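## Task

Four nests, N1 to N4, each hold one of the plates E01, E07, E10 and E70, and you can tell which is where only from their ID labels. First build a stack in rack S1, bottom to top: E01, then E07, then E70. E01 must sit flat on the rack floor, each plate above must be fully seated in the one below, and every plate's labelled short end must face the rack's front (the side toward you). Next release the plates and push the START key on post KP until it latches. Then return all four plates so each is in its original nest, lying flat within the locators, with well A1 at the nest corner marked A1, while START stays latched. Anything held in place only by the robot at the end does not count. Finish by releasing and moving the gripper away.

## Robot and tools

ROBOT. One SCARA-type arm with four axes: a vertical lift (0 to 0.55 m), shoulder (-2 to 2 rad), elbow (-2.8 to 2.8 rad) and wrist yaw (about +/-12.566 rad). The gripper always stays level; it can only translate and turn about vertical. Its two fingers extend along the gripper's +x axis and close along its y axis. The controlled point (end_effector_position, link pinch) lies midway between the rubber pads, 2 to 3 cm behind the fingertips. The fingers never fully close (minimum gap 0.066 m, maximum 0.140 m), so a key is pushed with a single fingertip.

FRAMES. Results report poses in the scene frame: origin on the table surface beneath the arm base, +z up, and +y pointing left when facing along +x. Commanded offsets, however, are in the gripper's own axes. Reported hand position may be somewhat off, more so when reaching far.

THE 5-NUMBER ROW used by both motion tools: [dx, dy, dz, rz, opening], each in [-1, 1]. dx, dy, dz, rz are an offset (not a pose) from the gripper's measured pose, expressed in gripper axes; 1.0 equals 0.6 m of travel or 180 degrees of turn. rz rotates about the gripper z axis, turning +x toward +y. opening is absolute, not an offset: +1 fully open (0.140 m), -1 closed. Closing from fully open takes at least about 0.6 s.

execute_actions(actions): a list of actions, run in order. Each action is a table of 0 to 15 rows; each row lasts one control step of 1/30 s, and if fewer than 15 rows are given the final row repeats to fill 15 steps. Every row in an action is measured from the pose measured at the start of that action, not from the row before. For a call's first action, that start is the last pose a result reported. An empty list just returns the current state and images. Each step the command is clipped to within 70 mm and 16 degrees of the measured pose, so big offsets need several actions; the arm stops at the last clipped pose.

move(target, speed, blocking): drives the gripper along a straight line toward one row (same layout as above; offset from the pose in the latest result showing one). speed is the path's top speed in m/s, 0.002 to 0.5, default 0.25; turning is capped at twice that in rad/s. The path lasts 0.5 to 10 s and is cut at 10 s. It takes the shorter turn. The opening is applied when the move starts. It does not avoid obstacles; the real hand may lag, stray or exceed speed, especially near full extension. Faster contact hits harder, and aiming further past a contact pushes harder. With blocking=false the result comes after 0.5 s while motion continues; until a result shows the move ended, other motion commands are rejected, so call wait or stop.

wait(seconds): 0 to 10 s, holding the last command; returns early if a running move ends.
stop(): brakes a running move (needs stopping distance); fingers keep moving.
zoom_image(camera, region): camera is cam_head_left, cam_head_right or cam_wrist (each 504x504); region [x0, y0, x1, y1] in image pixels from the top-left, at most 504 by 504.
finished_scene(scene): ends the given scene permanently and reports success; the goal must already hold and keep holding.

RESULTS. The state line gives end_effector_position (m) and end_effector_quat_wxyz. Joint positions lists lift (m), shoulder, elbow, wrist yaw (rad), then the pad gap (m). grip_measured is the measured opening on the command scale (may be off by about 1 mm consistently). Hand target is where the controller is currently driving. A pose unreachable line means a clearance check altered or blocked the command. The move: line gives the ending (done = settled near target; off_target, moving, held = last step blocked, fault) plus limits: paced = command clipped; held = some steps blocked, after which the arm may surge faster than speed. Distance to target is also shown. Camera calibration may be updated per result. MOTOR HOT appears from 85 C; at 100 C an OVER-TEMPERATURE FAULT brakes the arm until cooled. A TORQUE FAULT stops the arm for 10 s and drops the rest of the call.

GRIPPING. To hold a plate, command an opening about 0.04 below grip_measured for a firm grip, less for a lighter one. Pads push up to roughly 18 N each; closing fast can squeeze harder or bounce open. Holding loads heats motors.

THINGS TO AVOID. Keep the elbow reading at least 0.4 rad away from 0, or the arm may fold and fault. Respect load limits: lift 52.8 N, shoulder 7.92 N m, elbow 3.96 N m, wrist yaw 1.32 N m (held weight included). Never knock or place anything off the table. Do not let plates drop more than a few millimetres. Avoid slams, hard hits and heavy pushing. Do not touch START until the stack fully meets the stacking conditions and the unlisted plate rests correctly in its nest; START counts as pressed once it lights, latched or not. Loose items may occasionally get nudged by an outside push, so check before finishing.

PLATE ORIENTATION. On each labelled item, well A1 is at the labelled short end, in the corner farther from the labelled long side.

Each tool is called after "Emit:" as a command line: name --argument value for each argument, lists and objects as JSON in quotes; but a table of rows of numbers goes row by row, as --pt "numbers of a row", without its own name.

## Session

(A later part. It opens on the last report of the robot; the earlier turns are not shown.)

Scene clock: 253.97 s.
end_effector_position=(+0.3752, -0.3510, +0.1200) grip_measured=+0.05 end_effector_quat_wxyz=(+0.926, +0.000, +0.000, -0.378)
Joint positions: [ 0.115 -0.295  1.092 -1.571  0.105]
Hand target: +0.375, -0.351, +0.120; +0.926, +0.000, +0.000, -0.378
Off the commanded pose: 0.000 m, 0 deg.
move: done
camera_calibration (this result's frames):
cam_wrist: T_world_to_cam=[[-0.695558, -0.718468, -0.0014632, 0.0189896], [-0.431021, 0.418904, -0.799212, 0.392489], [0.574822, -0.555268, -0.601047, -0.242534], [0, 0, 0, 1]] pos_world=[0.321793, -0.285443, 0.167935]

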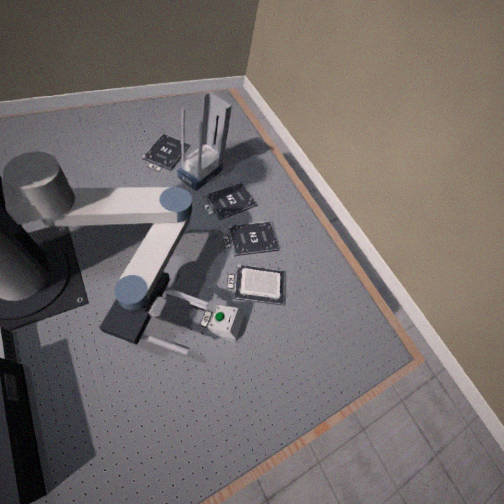

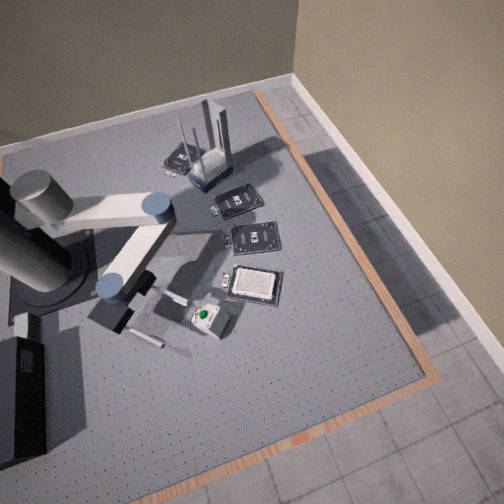

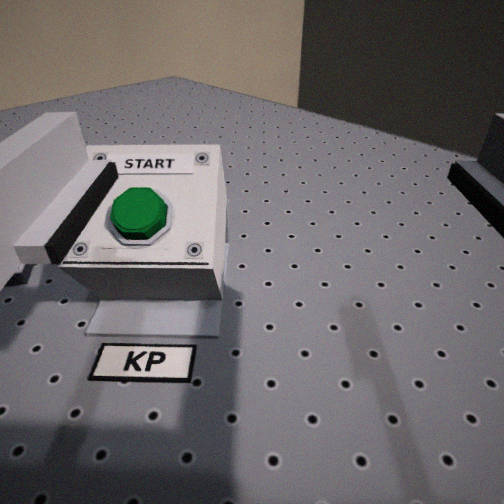

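Emit:
move --target '[0.0591, 0.0034, -0.0428, -0.0016, 0.05]' --speed 0.08

Scene clock: 270.43 s.
end_effector_position=(+0.4021, -0.3743, +0.0943) grip_measured=+0.05 end_effector_quat_wxyz=(+0.925, +0.000, +0.000, -0.380)
Joint positions: [ 0.089 -0.295  1.24  -1.725  0.105]
Hand target: +0.402, -0.374, +0.094; +0.925, +0.000, +0.000, -0.380
Off the commanded pose: 0.000 m, 0 deg.
move: done
camera_calibration (this result's frames):
cam_wrist: T_world_to_cam=[[-0.698717, -0.715397, -0.0014632, 0.0233667], [-0.429171, 0.420799, -0.799212, 0.393233], [0.572369, -0.557795, -0.601047, -0.286371], [0, 0, 0, 1]] pos_world=[0.349001, -0.308492, 0.142189]

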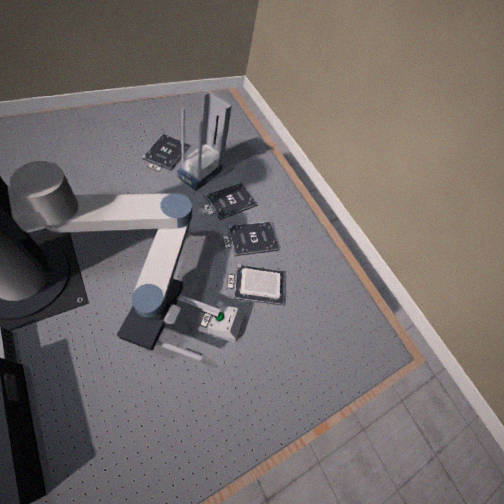

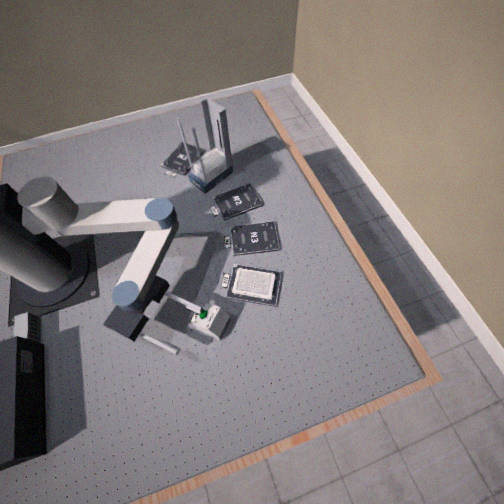

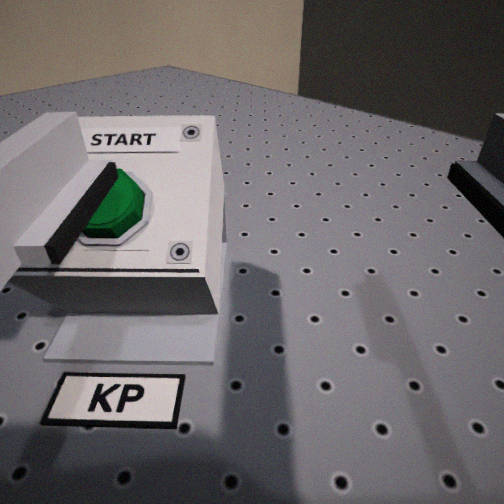

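Emit:
move --target '[0.01357, 0, -0.02488, 0, 0.05]' --speed 0.015

Scene clock: 274.93 s.
end_effector_position=(+0.4077, -0.3797, +0.0798) grip_measured=+0.05 end_effector_quat_wxyz=(+0.925, +0.000, +0.000, -0.379)
Joint positions: [ 0.075 -0.3    1.276 -1.754  0.105]
Hand target: +0.408, -0.380, +0.079; +0.925, +0.000, +0.000, -0.380
Off the commanded pose: 0.001 m, 0 deg.
move: done
camera_calibration (this result's frames):
cam_wrist: T_world_to_cam=[[-0.698228, -0.715874, -0.0014632, 0.0229723], [-0.429458, 0.420506, -0.799212, 0.386399], [0.57275, -0.557404, -0.601047, -0.301319], [0, 0, 0, 1]] pos_world=[0.354562, -0.313994, 0.127742]

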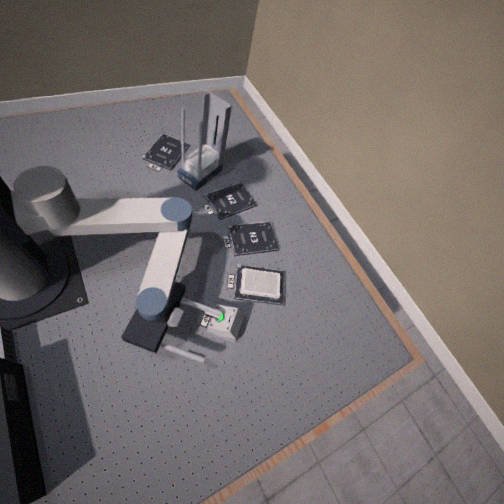

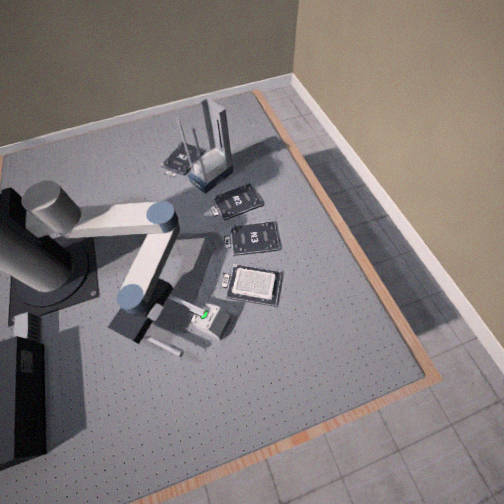

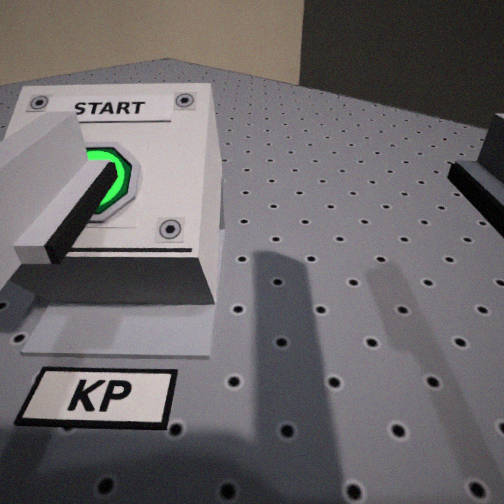

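Emit:
move --target '[0.0016, 0, -0.0029, 0, 0.05]' --speed 0.01

Scene clock: 276.97 s.
end_effector_position=(+0.4077, -0.3798, +0.0794) grip_measured=+0.05 end_effector_quat_wxyz=(+0.925, +0.000, +0.000, -0.379)
Joint positions: [ 0.074 -0.3    1.276 -1.753  0.105]
Hand target: +0.408, -0.380, +0.078; +0.925, +0.000, +0.000, -0.379
Off the commanded pose: 0.002 m, 0 deg.
move: done
camera_calibration (this result's frames):
cam_wrist: T_world_to_cam=[[-0.697289, -0.716789, -0.0014632, 0.0222118], [-0.430009, 0.419943, -0.799212, 0.386128], [0.573481, -0.556653, -0.601047, -0.301616], [0, 0, 0, 1]] pos_world=[0.354498, -0.314126, 0.127345]

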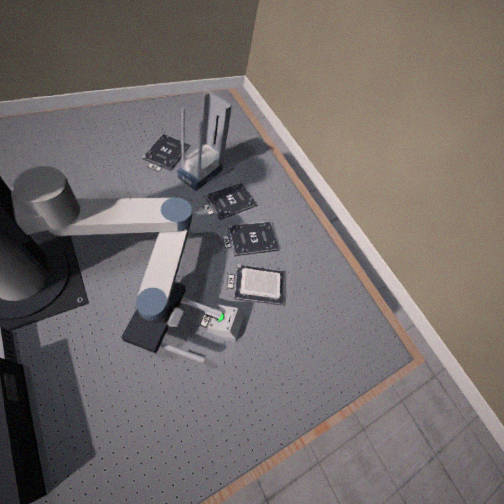

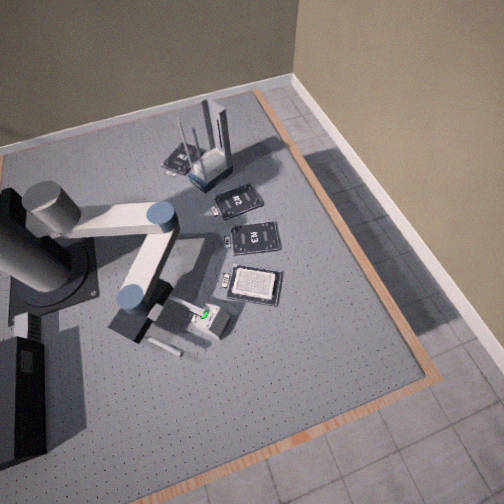

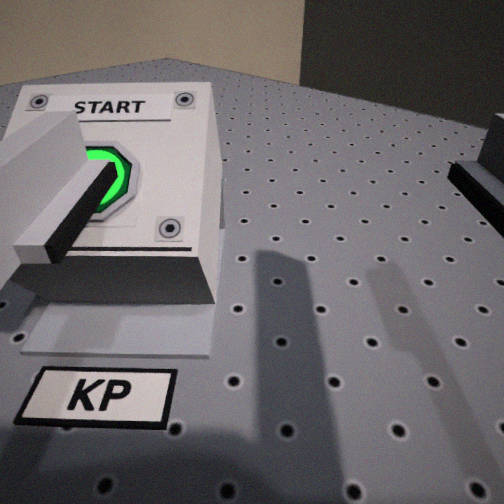

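Stalled at the end stop. Back off and check.

Emit:
move --target '[-0.04, 0, 0.075, 0, 0.05]' --speed 0.06

Scene clock: 279.13 s.
end_effector_position=(+0.3905, -0.3630, +0.1245) grip_measured=+0.05 end_effector_quat_wxyz=(+0.925, +0.000, +0.000, -0.379)
Joint positions: [ 0.12  -0.288  1.17  -1.659  0.105]
Hand target: +0.391, -0.363, +0.124; +0.925, +0.000, +0.000, -0.379
Off the commanded pose: 0.000 m, 0 deg.
move: done
camera_calibration (this result's frames):
cam_wrist: T_world_to_cam=[[-0.697669, -0.716418, -0.0014632, 0.022565], [-0.429786, 0.420171, -0.799212, 0.40769], [0.573185, -0.556957, -0.601047, -0.255308], [0, 0, 0, 1]] pos_world=[0.337301, -0.297329, 0.172412]

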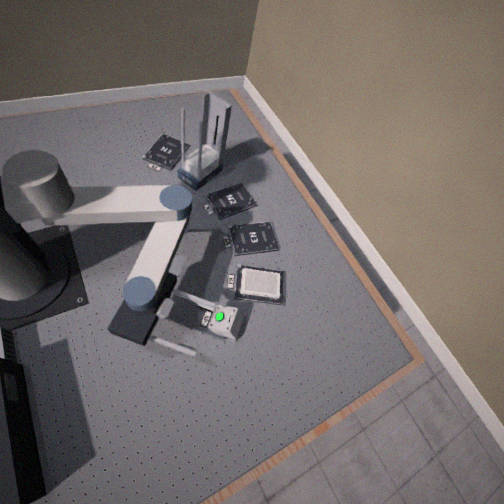

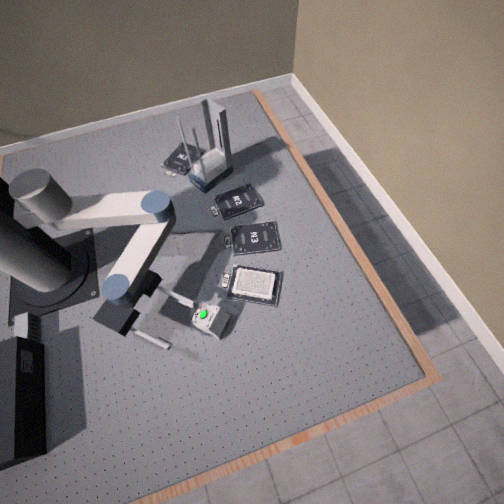

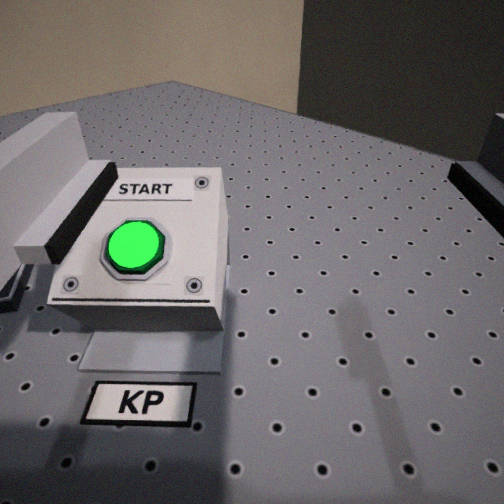

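Emit:
move --target '[-0.44997, 0.80142, -0.0587, 0.3945, 0.05]' --speed 0.28

Scene clock: 286.63 s.
end_effector_position=(+0.5351, +0.1691, +0.0893) grip_measured=+0.05 end_effector_quat_wxyz=(+0.973, +0.000, +0.000, +0.229)
Joint positions: [ 0.084  1.348  1.027 -1.913  0.105]
Hand target: +0.535, +0.169, +0.089; +0.973, +0.000, +0.000, +0.229
Off the commanded pose: 0.000 m, 0 deg.
move: done
camera_calibration (this result's frames):
cam_wrist: T_world_to_cam=[[0.450977, -0.892535, -0.0014632, -0.0802698], [-0.536984, -0.270015, -0.799212, 0.392194], [0.712929, 0.361212, -0.601047, -0.293009], [0, 0, 0, 1]] pos_world=[0.455696, 0.140093, 0.137216]

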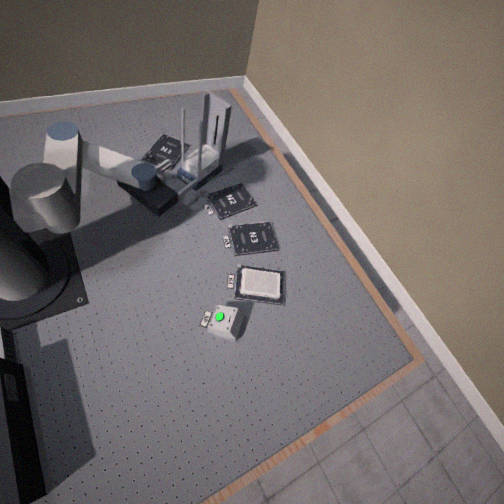

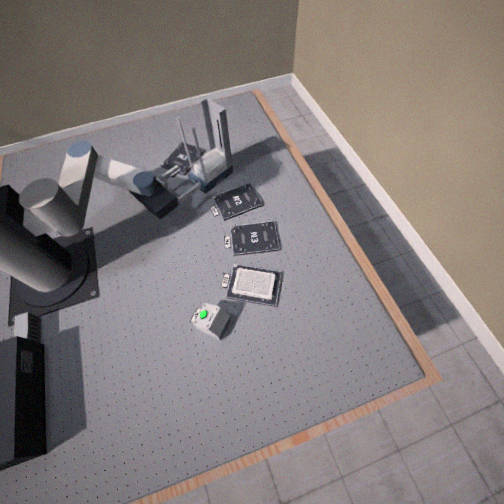

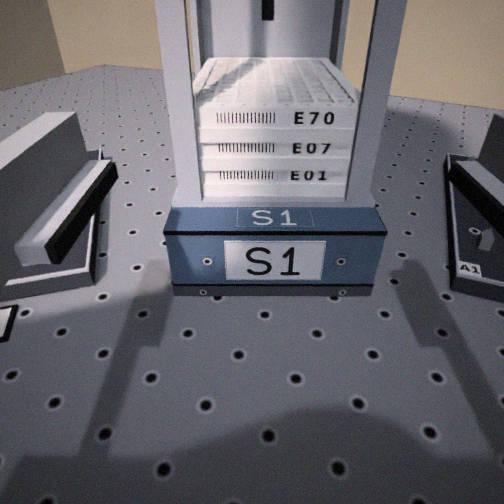

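Emit:
move --target '[0.2006, -0.0002, 0, -0.0001, 0.05]' --speed 0.1

Emit:
execute_actions --actions '[[[0,0,0,0,-0.4]],[[0,0,0,0,-0.5]],[[0,0,0,0,-0.62]]]'

Emit:
move --target '[0, 0, 0.04, 0, -0.62]' --speed 0.04

Scene clock: 291.63 s.
end_effector_position=(+0.6429, +0.2228, +0.0893) grip_measured=+0.05 end_effector_quat_wxyz=(+0.973, +0.000, +0.000, +0.229)
Joint positions: [ 0.084  1.124  1.623 -2.285  0.105]
Hand target: +0.643, +0.223, +0.089; +0.973, +0.000, +0.000, +0.229
Off the commanded pose: 0.000 m, 0 deg.
move: done
camera_calibration (this result's frames):
cam_wrist: T_world_to_cam=[[0.451018, -0.892514, -0.0014632, -0.0809666], [-0.536971, -0.27004, -0.799212, 0.464567], [0.712913, 0.361245, -0.601047, -0.389242], [0, 0, 0, 1]] pos_world=[0.563472, 0.193799, 0.137216]

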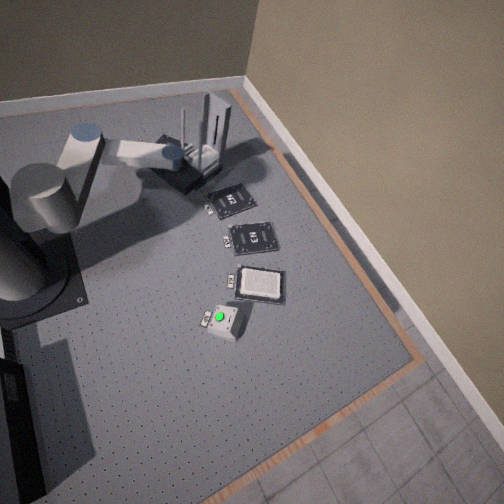

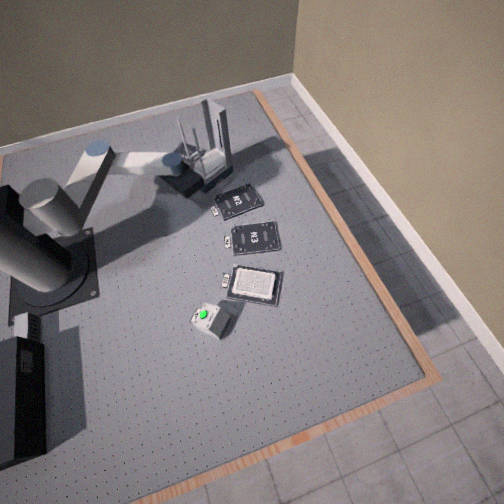

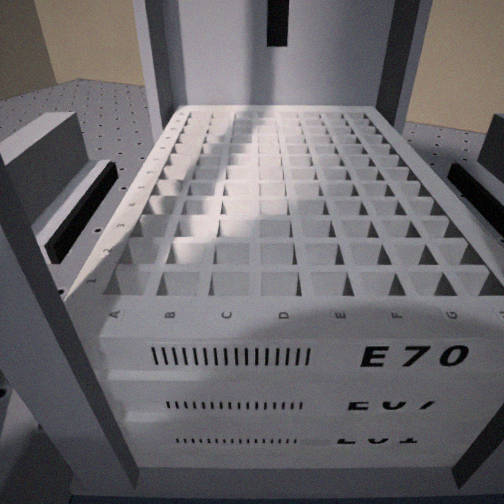

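Scene clock: 293.13 s.
end_effector_position=(+0.6429, +0.2228, +0.0893) grip_measured=-0.56 end_effector_quat_wxyz=(+0.973, +0.000, +0.000, +0.229)
Joint positions: [ 0.084  1.124  1.623 -2.285  0.082]
Hand target: +0.643, +0.223, +0.089; +0.973, +0.000, +0.000, +0.229
Off the commanded pose: 0.000 m, 0 deg.
camera_calibration (this result's frames):
cam_wrist: T_world_to_cam=[[0.451033, -0.892506, -0.0014632, -0.0809753], [-0.536967, -0.270049, -0.799212, 0.464566], [0.712907, 0.361257, -0.601047, -0.38924], [0, 0, 0, 1]] pos_world=[0.563471, 0.1938, 0.137216]

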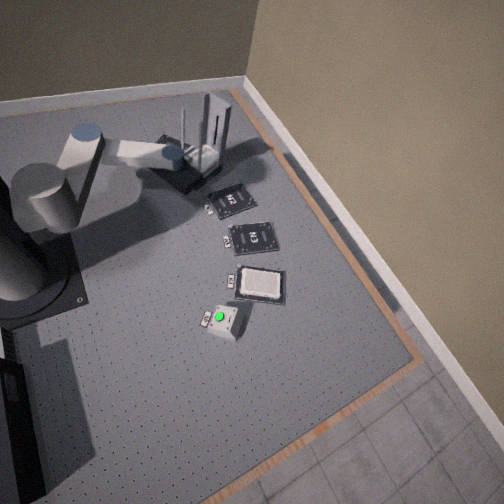

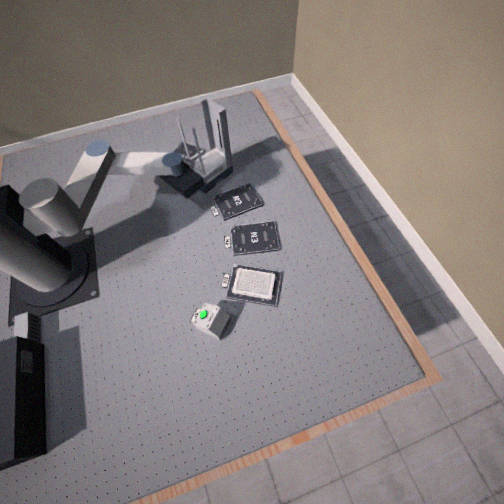

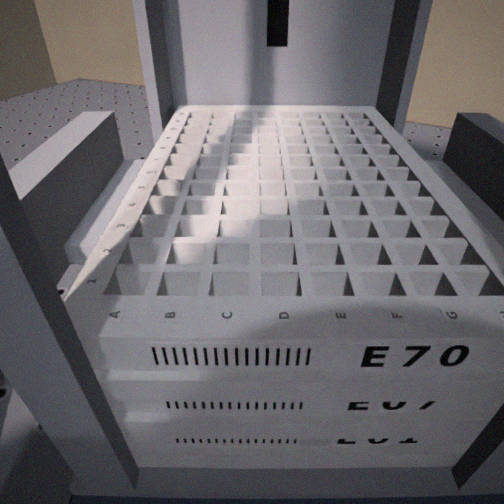

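Scene clock: 293.97 s.
end_effector_position=(+0.6429, +0.2228, +0.1134) grip_measured=-0.56 end_effector_quat_wxyz=(+0.973, +0.000, +0.000, +0.229)
Joint positions: [ 0.108  1.124  1.623 -2.285  0.082]
Hand target: +0.643, +0.223, +0.113; +0.973, +0.000, +0.000, +0.229
Off the commanded pose: 0.000 m, 0 deg.
move: done
camera_calibration (this result's frames):
cam_wrist: T_world_to_cam=[[0.451045, -0.8925, -0.0014632, -0.080945], [-0.536963, -0.270056, -0.799212, 0.483791], [0.712902, 0.361266, -0.601047, -0.374784], [0, 0, 0, 1]] pos_world=[0.563472, 0.193804, 0.16127]

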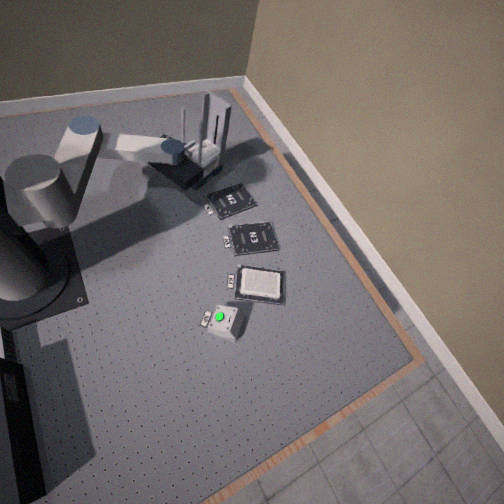

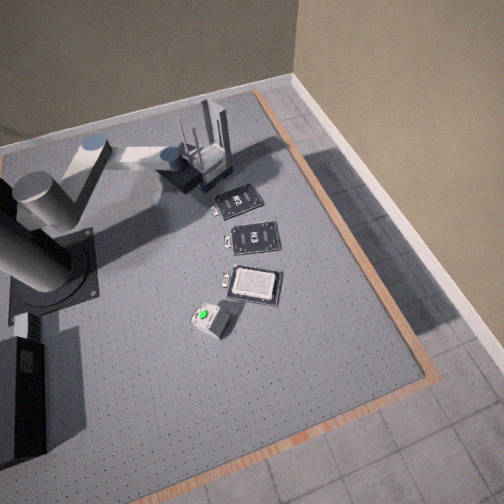

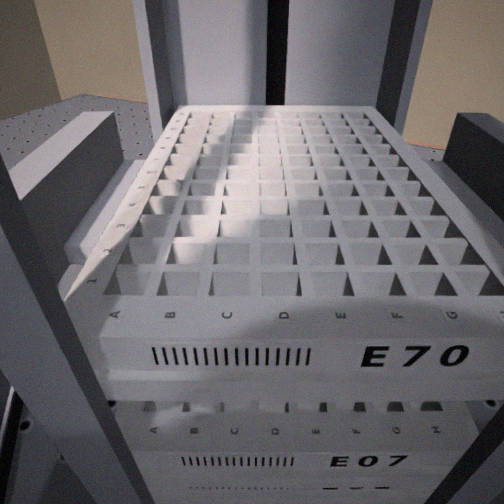

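Emit:
move --target '[0, 0, 0.3693, 0, -0.62]' --speed 0.12

Emit:
move --target '[-0.0531, -0.28157, 0, -0.1204, -0.62]' --speed 0.2

Scene clock: 298.90 s.
end_effector_position=(+0.6429, +0.2228, +0.3350) grip_measured=-0.56 end_effector_quat_wxyz=(+0.973, +0.000, +0.000, +0.229)
Joint positions: [ 0.33   1.124  1.623 -2.285  0.082]
Hand target: +0.643, +0.223, +0.335; +0.973, +0.000, +0.000, +0.229
Off the commanded pose: 0.000 m, 0 deg.
move: done
camera_calibration (this result's frames):
cam_wrist: T_world_to_cam=[[0.451088, -0.892478, -0.0014632, -0.0806391], [-0.53695, -0.270082, -0.799212, 0.660925], [0.712884, 0.361301, -0.601047, -0.241574], [0, 0, 0, 1]] pos_world=[0.563473, 0.193816, 0.382904]

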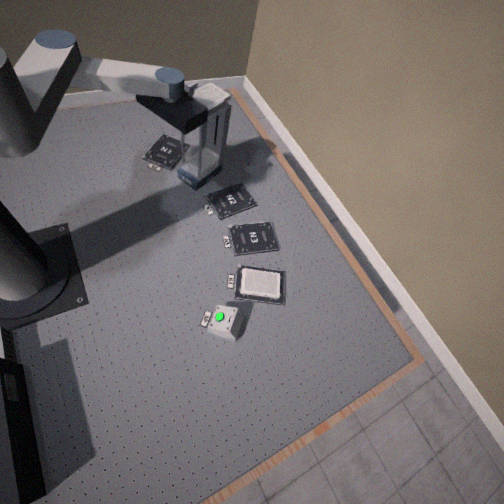

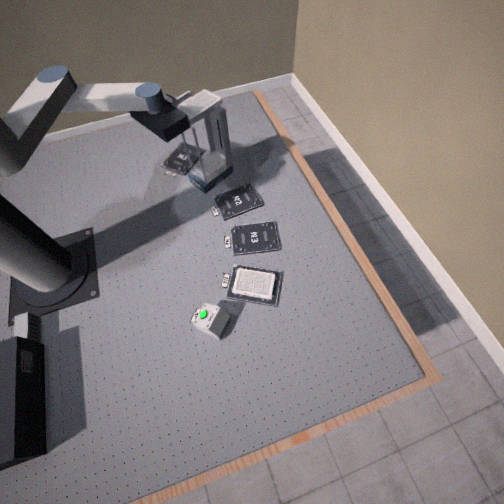

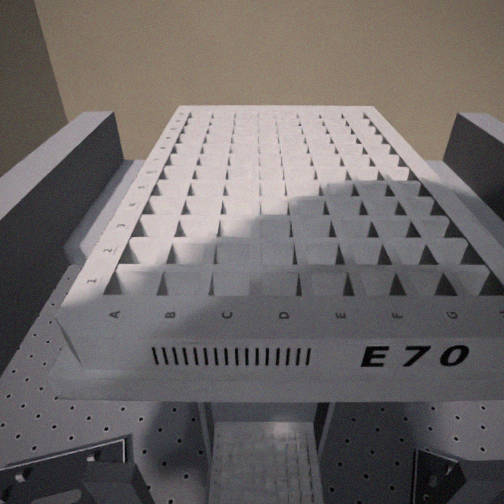

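Scene clock: 300.17 s.
end_effector_position=(+0.6898, +0.0573, +0.3350) grip_measured=-0.56 end_effector_quat_wxyz=(+0.999, +0.000, +0.000, +0.042)
Joint positions: [ 0.33   0.808  1.622 -2.346  0.082]
Hand target: +0.690, +0.057, +0.335; +0.999, +0.000, +0.000, +0.042
Off the commanded pose: 0.000 m, 0 deg.
move: done
camera_calibration (this result's frames):
cam_wrist: T_world_to_cam=[[0.0891558, -0.996017, -0.0014632, 0.00605849], [-0.598758, -0.0524222, -0.799212, 0.671579], [0.795952, 0.0721305, -0.601047, -0.255952], [0, 0, 0, 1]] pos_world=[0.605299, 0.0597019, 0.382904]

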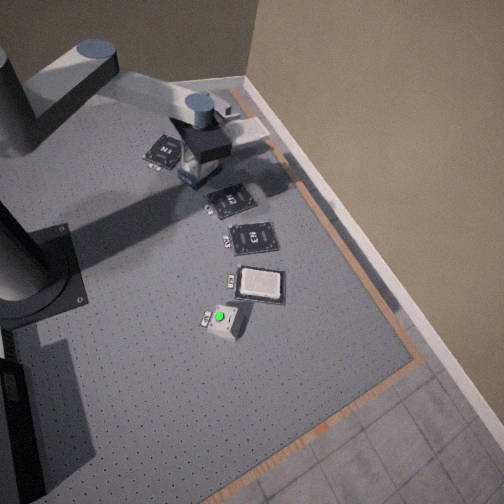

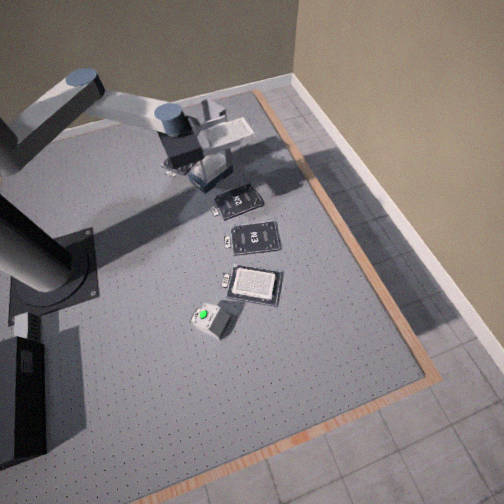

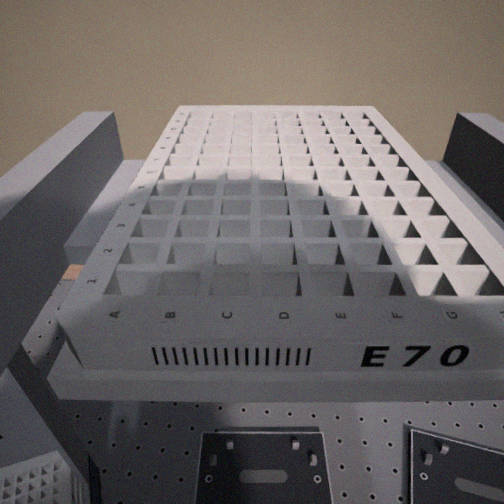

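Emit:
move --target '[-0.01895, -0.29428, -0.461, -0.09915, -0.62]' --speed 0.22

Scene clock: 305.23 s.
end_effector_position=(+0.6933, -0.1197, +0.0583) grip_measured=-0.56 end_effector_quat_wxyz=(+0.994, +0.000, +0.000, -0.114)
Joint positions: [ 0.053  0.426  1.702 -2.356  0.082]
Hand target: +0.693, -0.120, +0.058; +0.994, +0.000, +0.000, -0.114
Off the commanded pose: 0.000 m, 0 deg.
move: done
camera_calibration (this result's frames):
cam_wrist: T_world_to_cam=[[-0.220611, -0.975361, -0.0014632, 0.0462935], [-0.585981, 0.133739, -0.799212, 0.456685], [0.779716, -0.175458, -0.601047, -0.430635], [0, 0, 0, 1]] pos_world=[0.613594, -0.0914819, 0.106225]

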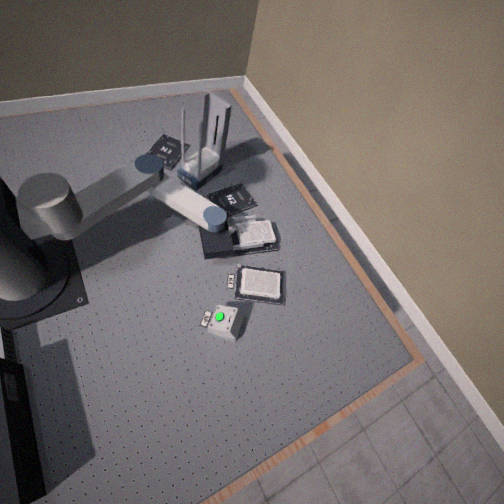

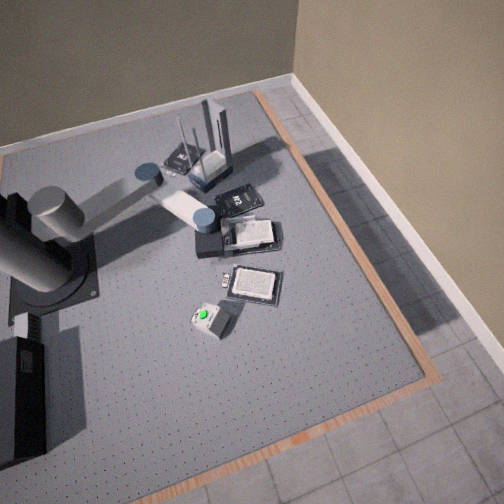

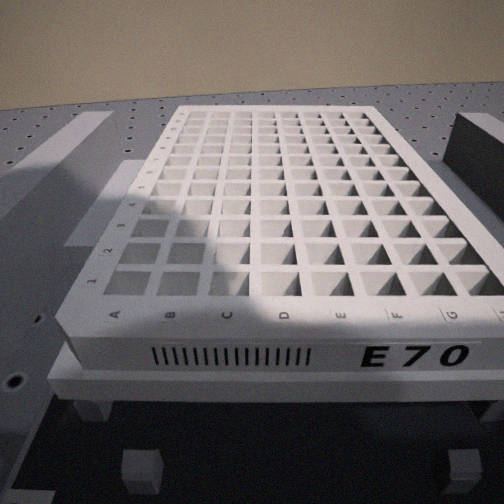

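Emit:
move --target '[0, 0, -0.0399, 0, -0.62]' --speed 0.02

Scene clock: 308.90 s.
end_effector_position=(+0.6933, -0.1197, +0.0344) grip_measured=-0.56 end_effector_quat_wxyz=(+0.994, +0.000, +0.000, -0.114)
Joint positions: [ 0.029  0.426  1.702 -2.356  0.082]
Hand target: +0.693, -0.120, +0.034; +0.994, +0.000, +0.000, -0.114
Off the commanded pose: 0.000 m, 0 deg.
move: done
camera_calibration (this result's frames):
cam_wrist: T_world_to_cam=[[-0.220565, -0.975371, -0.0014632, 0.046244], [-0.585987, 0.133711, -0.799212, 0.437542], [0.779724, -0.175421, -0.601047, -0.44504], [0, 0, 0, 1]] pos_world=[0.613602, -0.0914681, 0.0822667]

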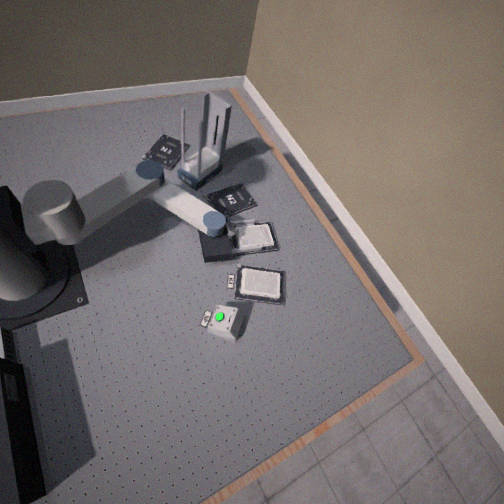

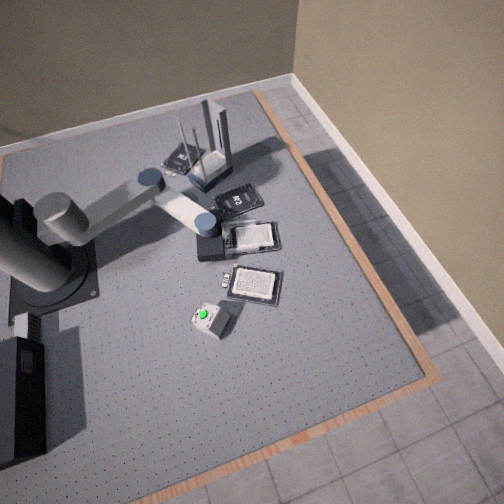

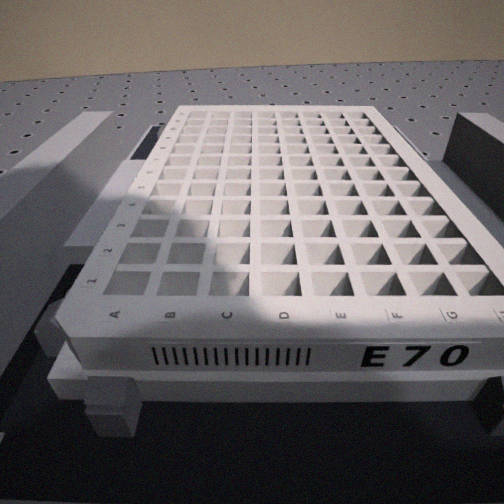

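Emit:
execute_actions --actions '[[[0,0,0.001,0,0.15]],[[0,0,0.03,0,0.15]]]'

Emit:
move --target '[-0.18, 0, 0.0387, 0, 0.05]' --speed 0.2

Scene clock: 311.87 s.
end_effector_position=(+0.6933, -0.1197, +0.0530) grip_measured=+0.15 end_effector_quat_wxyz=(+0.994, +0.000, +0.000, -0.114)
Joint positions: [ 0.048  0.426  1.702 -2.356  0.109]
Hand target: +0.693, -0.120, +0.053; +0.994, +0.000, +0.000, -0.114
Off the commanded pose: 0.000 m, 0 deg.
camera_calibration (this result's frames):
cam_wrist: T_world_to_cam=[[-0.220534, -0.975378, -0.0014632, 0.0462584], [-0.585992, 0.133692, -0.799212, 0.452465], [0.77973, -0.175396, -0.601047, -0.433824], [0, 0, 0, 1]] pos_world=[0.613608, -0.0914626, 0.100935]

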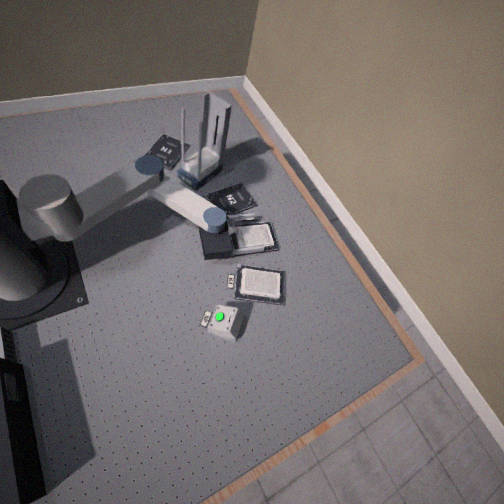

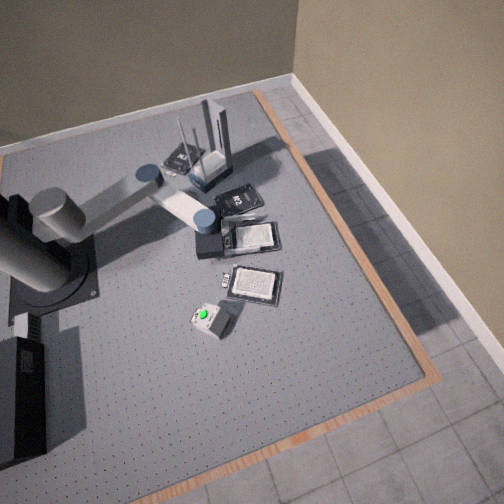

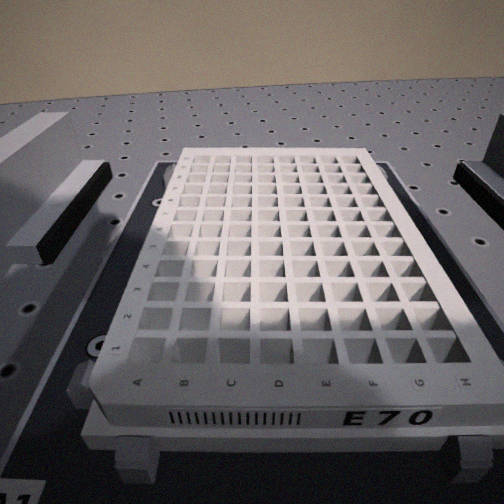

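Scene clock: 312.77 s.
end_effector_position=(+0.5880, -0.0953, +0.0763) grip_measured=+0.05 end_effector_quat_wxyz=(+0.994, +0.000, +0.000, -0.114)
Joint positions: [ 0.071  0.653  1.146 -2.027  0.105]
Hand target: +0.588, -0.095, +0.076; +0.994, +0.000, +0.000, -0.114
Off the commanded pose: 0.000 m, 0 deg.
move: done
camera_calibration (this result's frames):
cam_wrist: T_world_to_cam=[[-0.22081, -0.975316, -0.0014632, 0.0469868], [-0.585954, 0.133858, -0.799212, 0.406091], [0.77968, -0.175617, -0.601047, -0.33346], [0, 0, 0, 1]] pos_world=[0.508318, -0.0670926, 0.124196]

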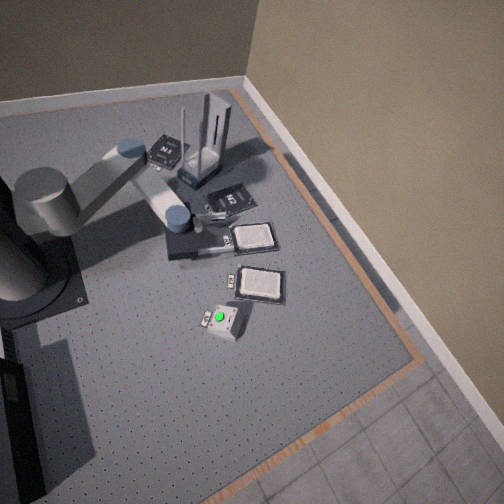

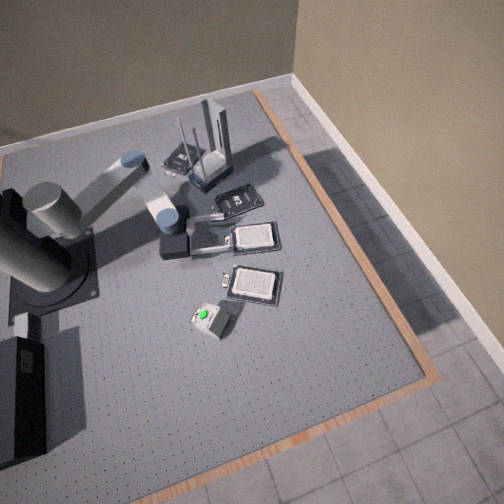

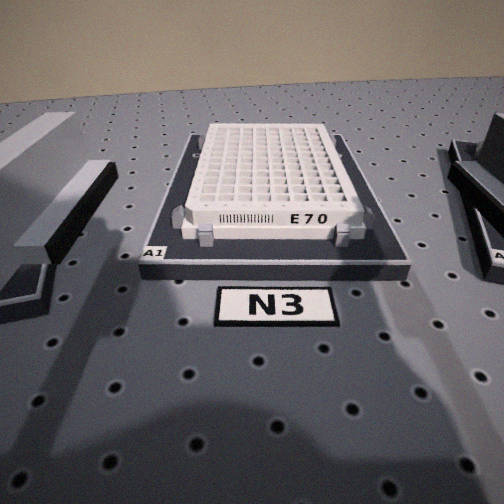

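Emit:
move --target '[-0.18513, 0.40942, 0, 0.21959, 0.05]' --speed 0.25

Scene clock: 318.90 s.
end_effector_position=(+0.5352, +0.1691, +0.0763) grip_measured=+0.05 end_effector_quat_wxyz=(+0.973, +0.000, +0.000, +0.229)
Joint positions: [ 0.071  1.348  1.028 -1.913  0.105]
Hand target: +0.535, +0.169, +0.076; +0.973, +0.000, +0.000, +0.229
Off the commanded pose: 0.000 m, 0 deg.
move: done
camera_calibration (this result's frames):
cam_wrist: T_world_to_cam=[[0.450989, -0.892528, -0.0014632, -0.0803033], [-0.53698, -0.270022, -0.799212, 0.38185], [0.712925, 0.361222, -0.601047, -0.300917], [0, 0, 0, 1]] pos_world=[0.455793, 0.140133, 0.124196]

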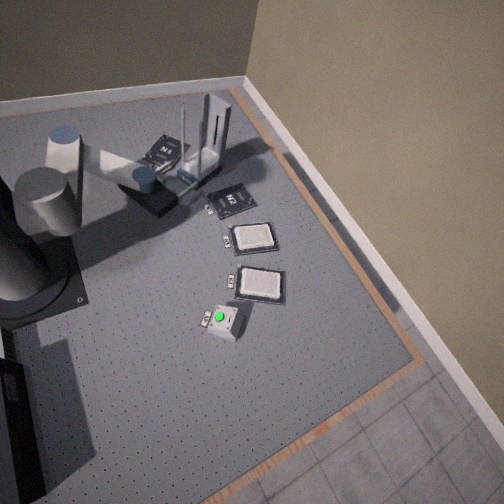

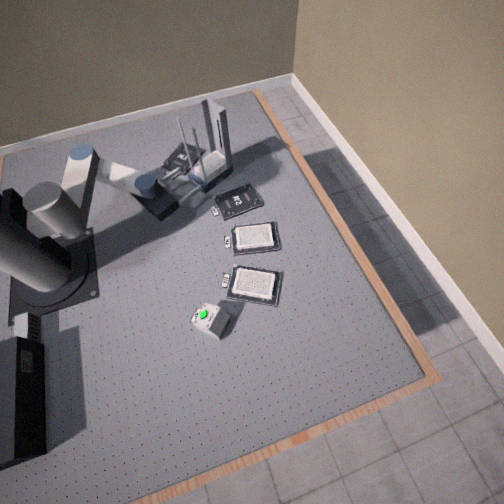

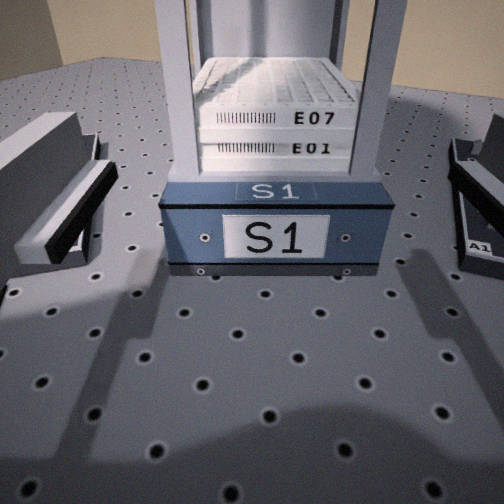

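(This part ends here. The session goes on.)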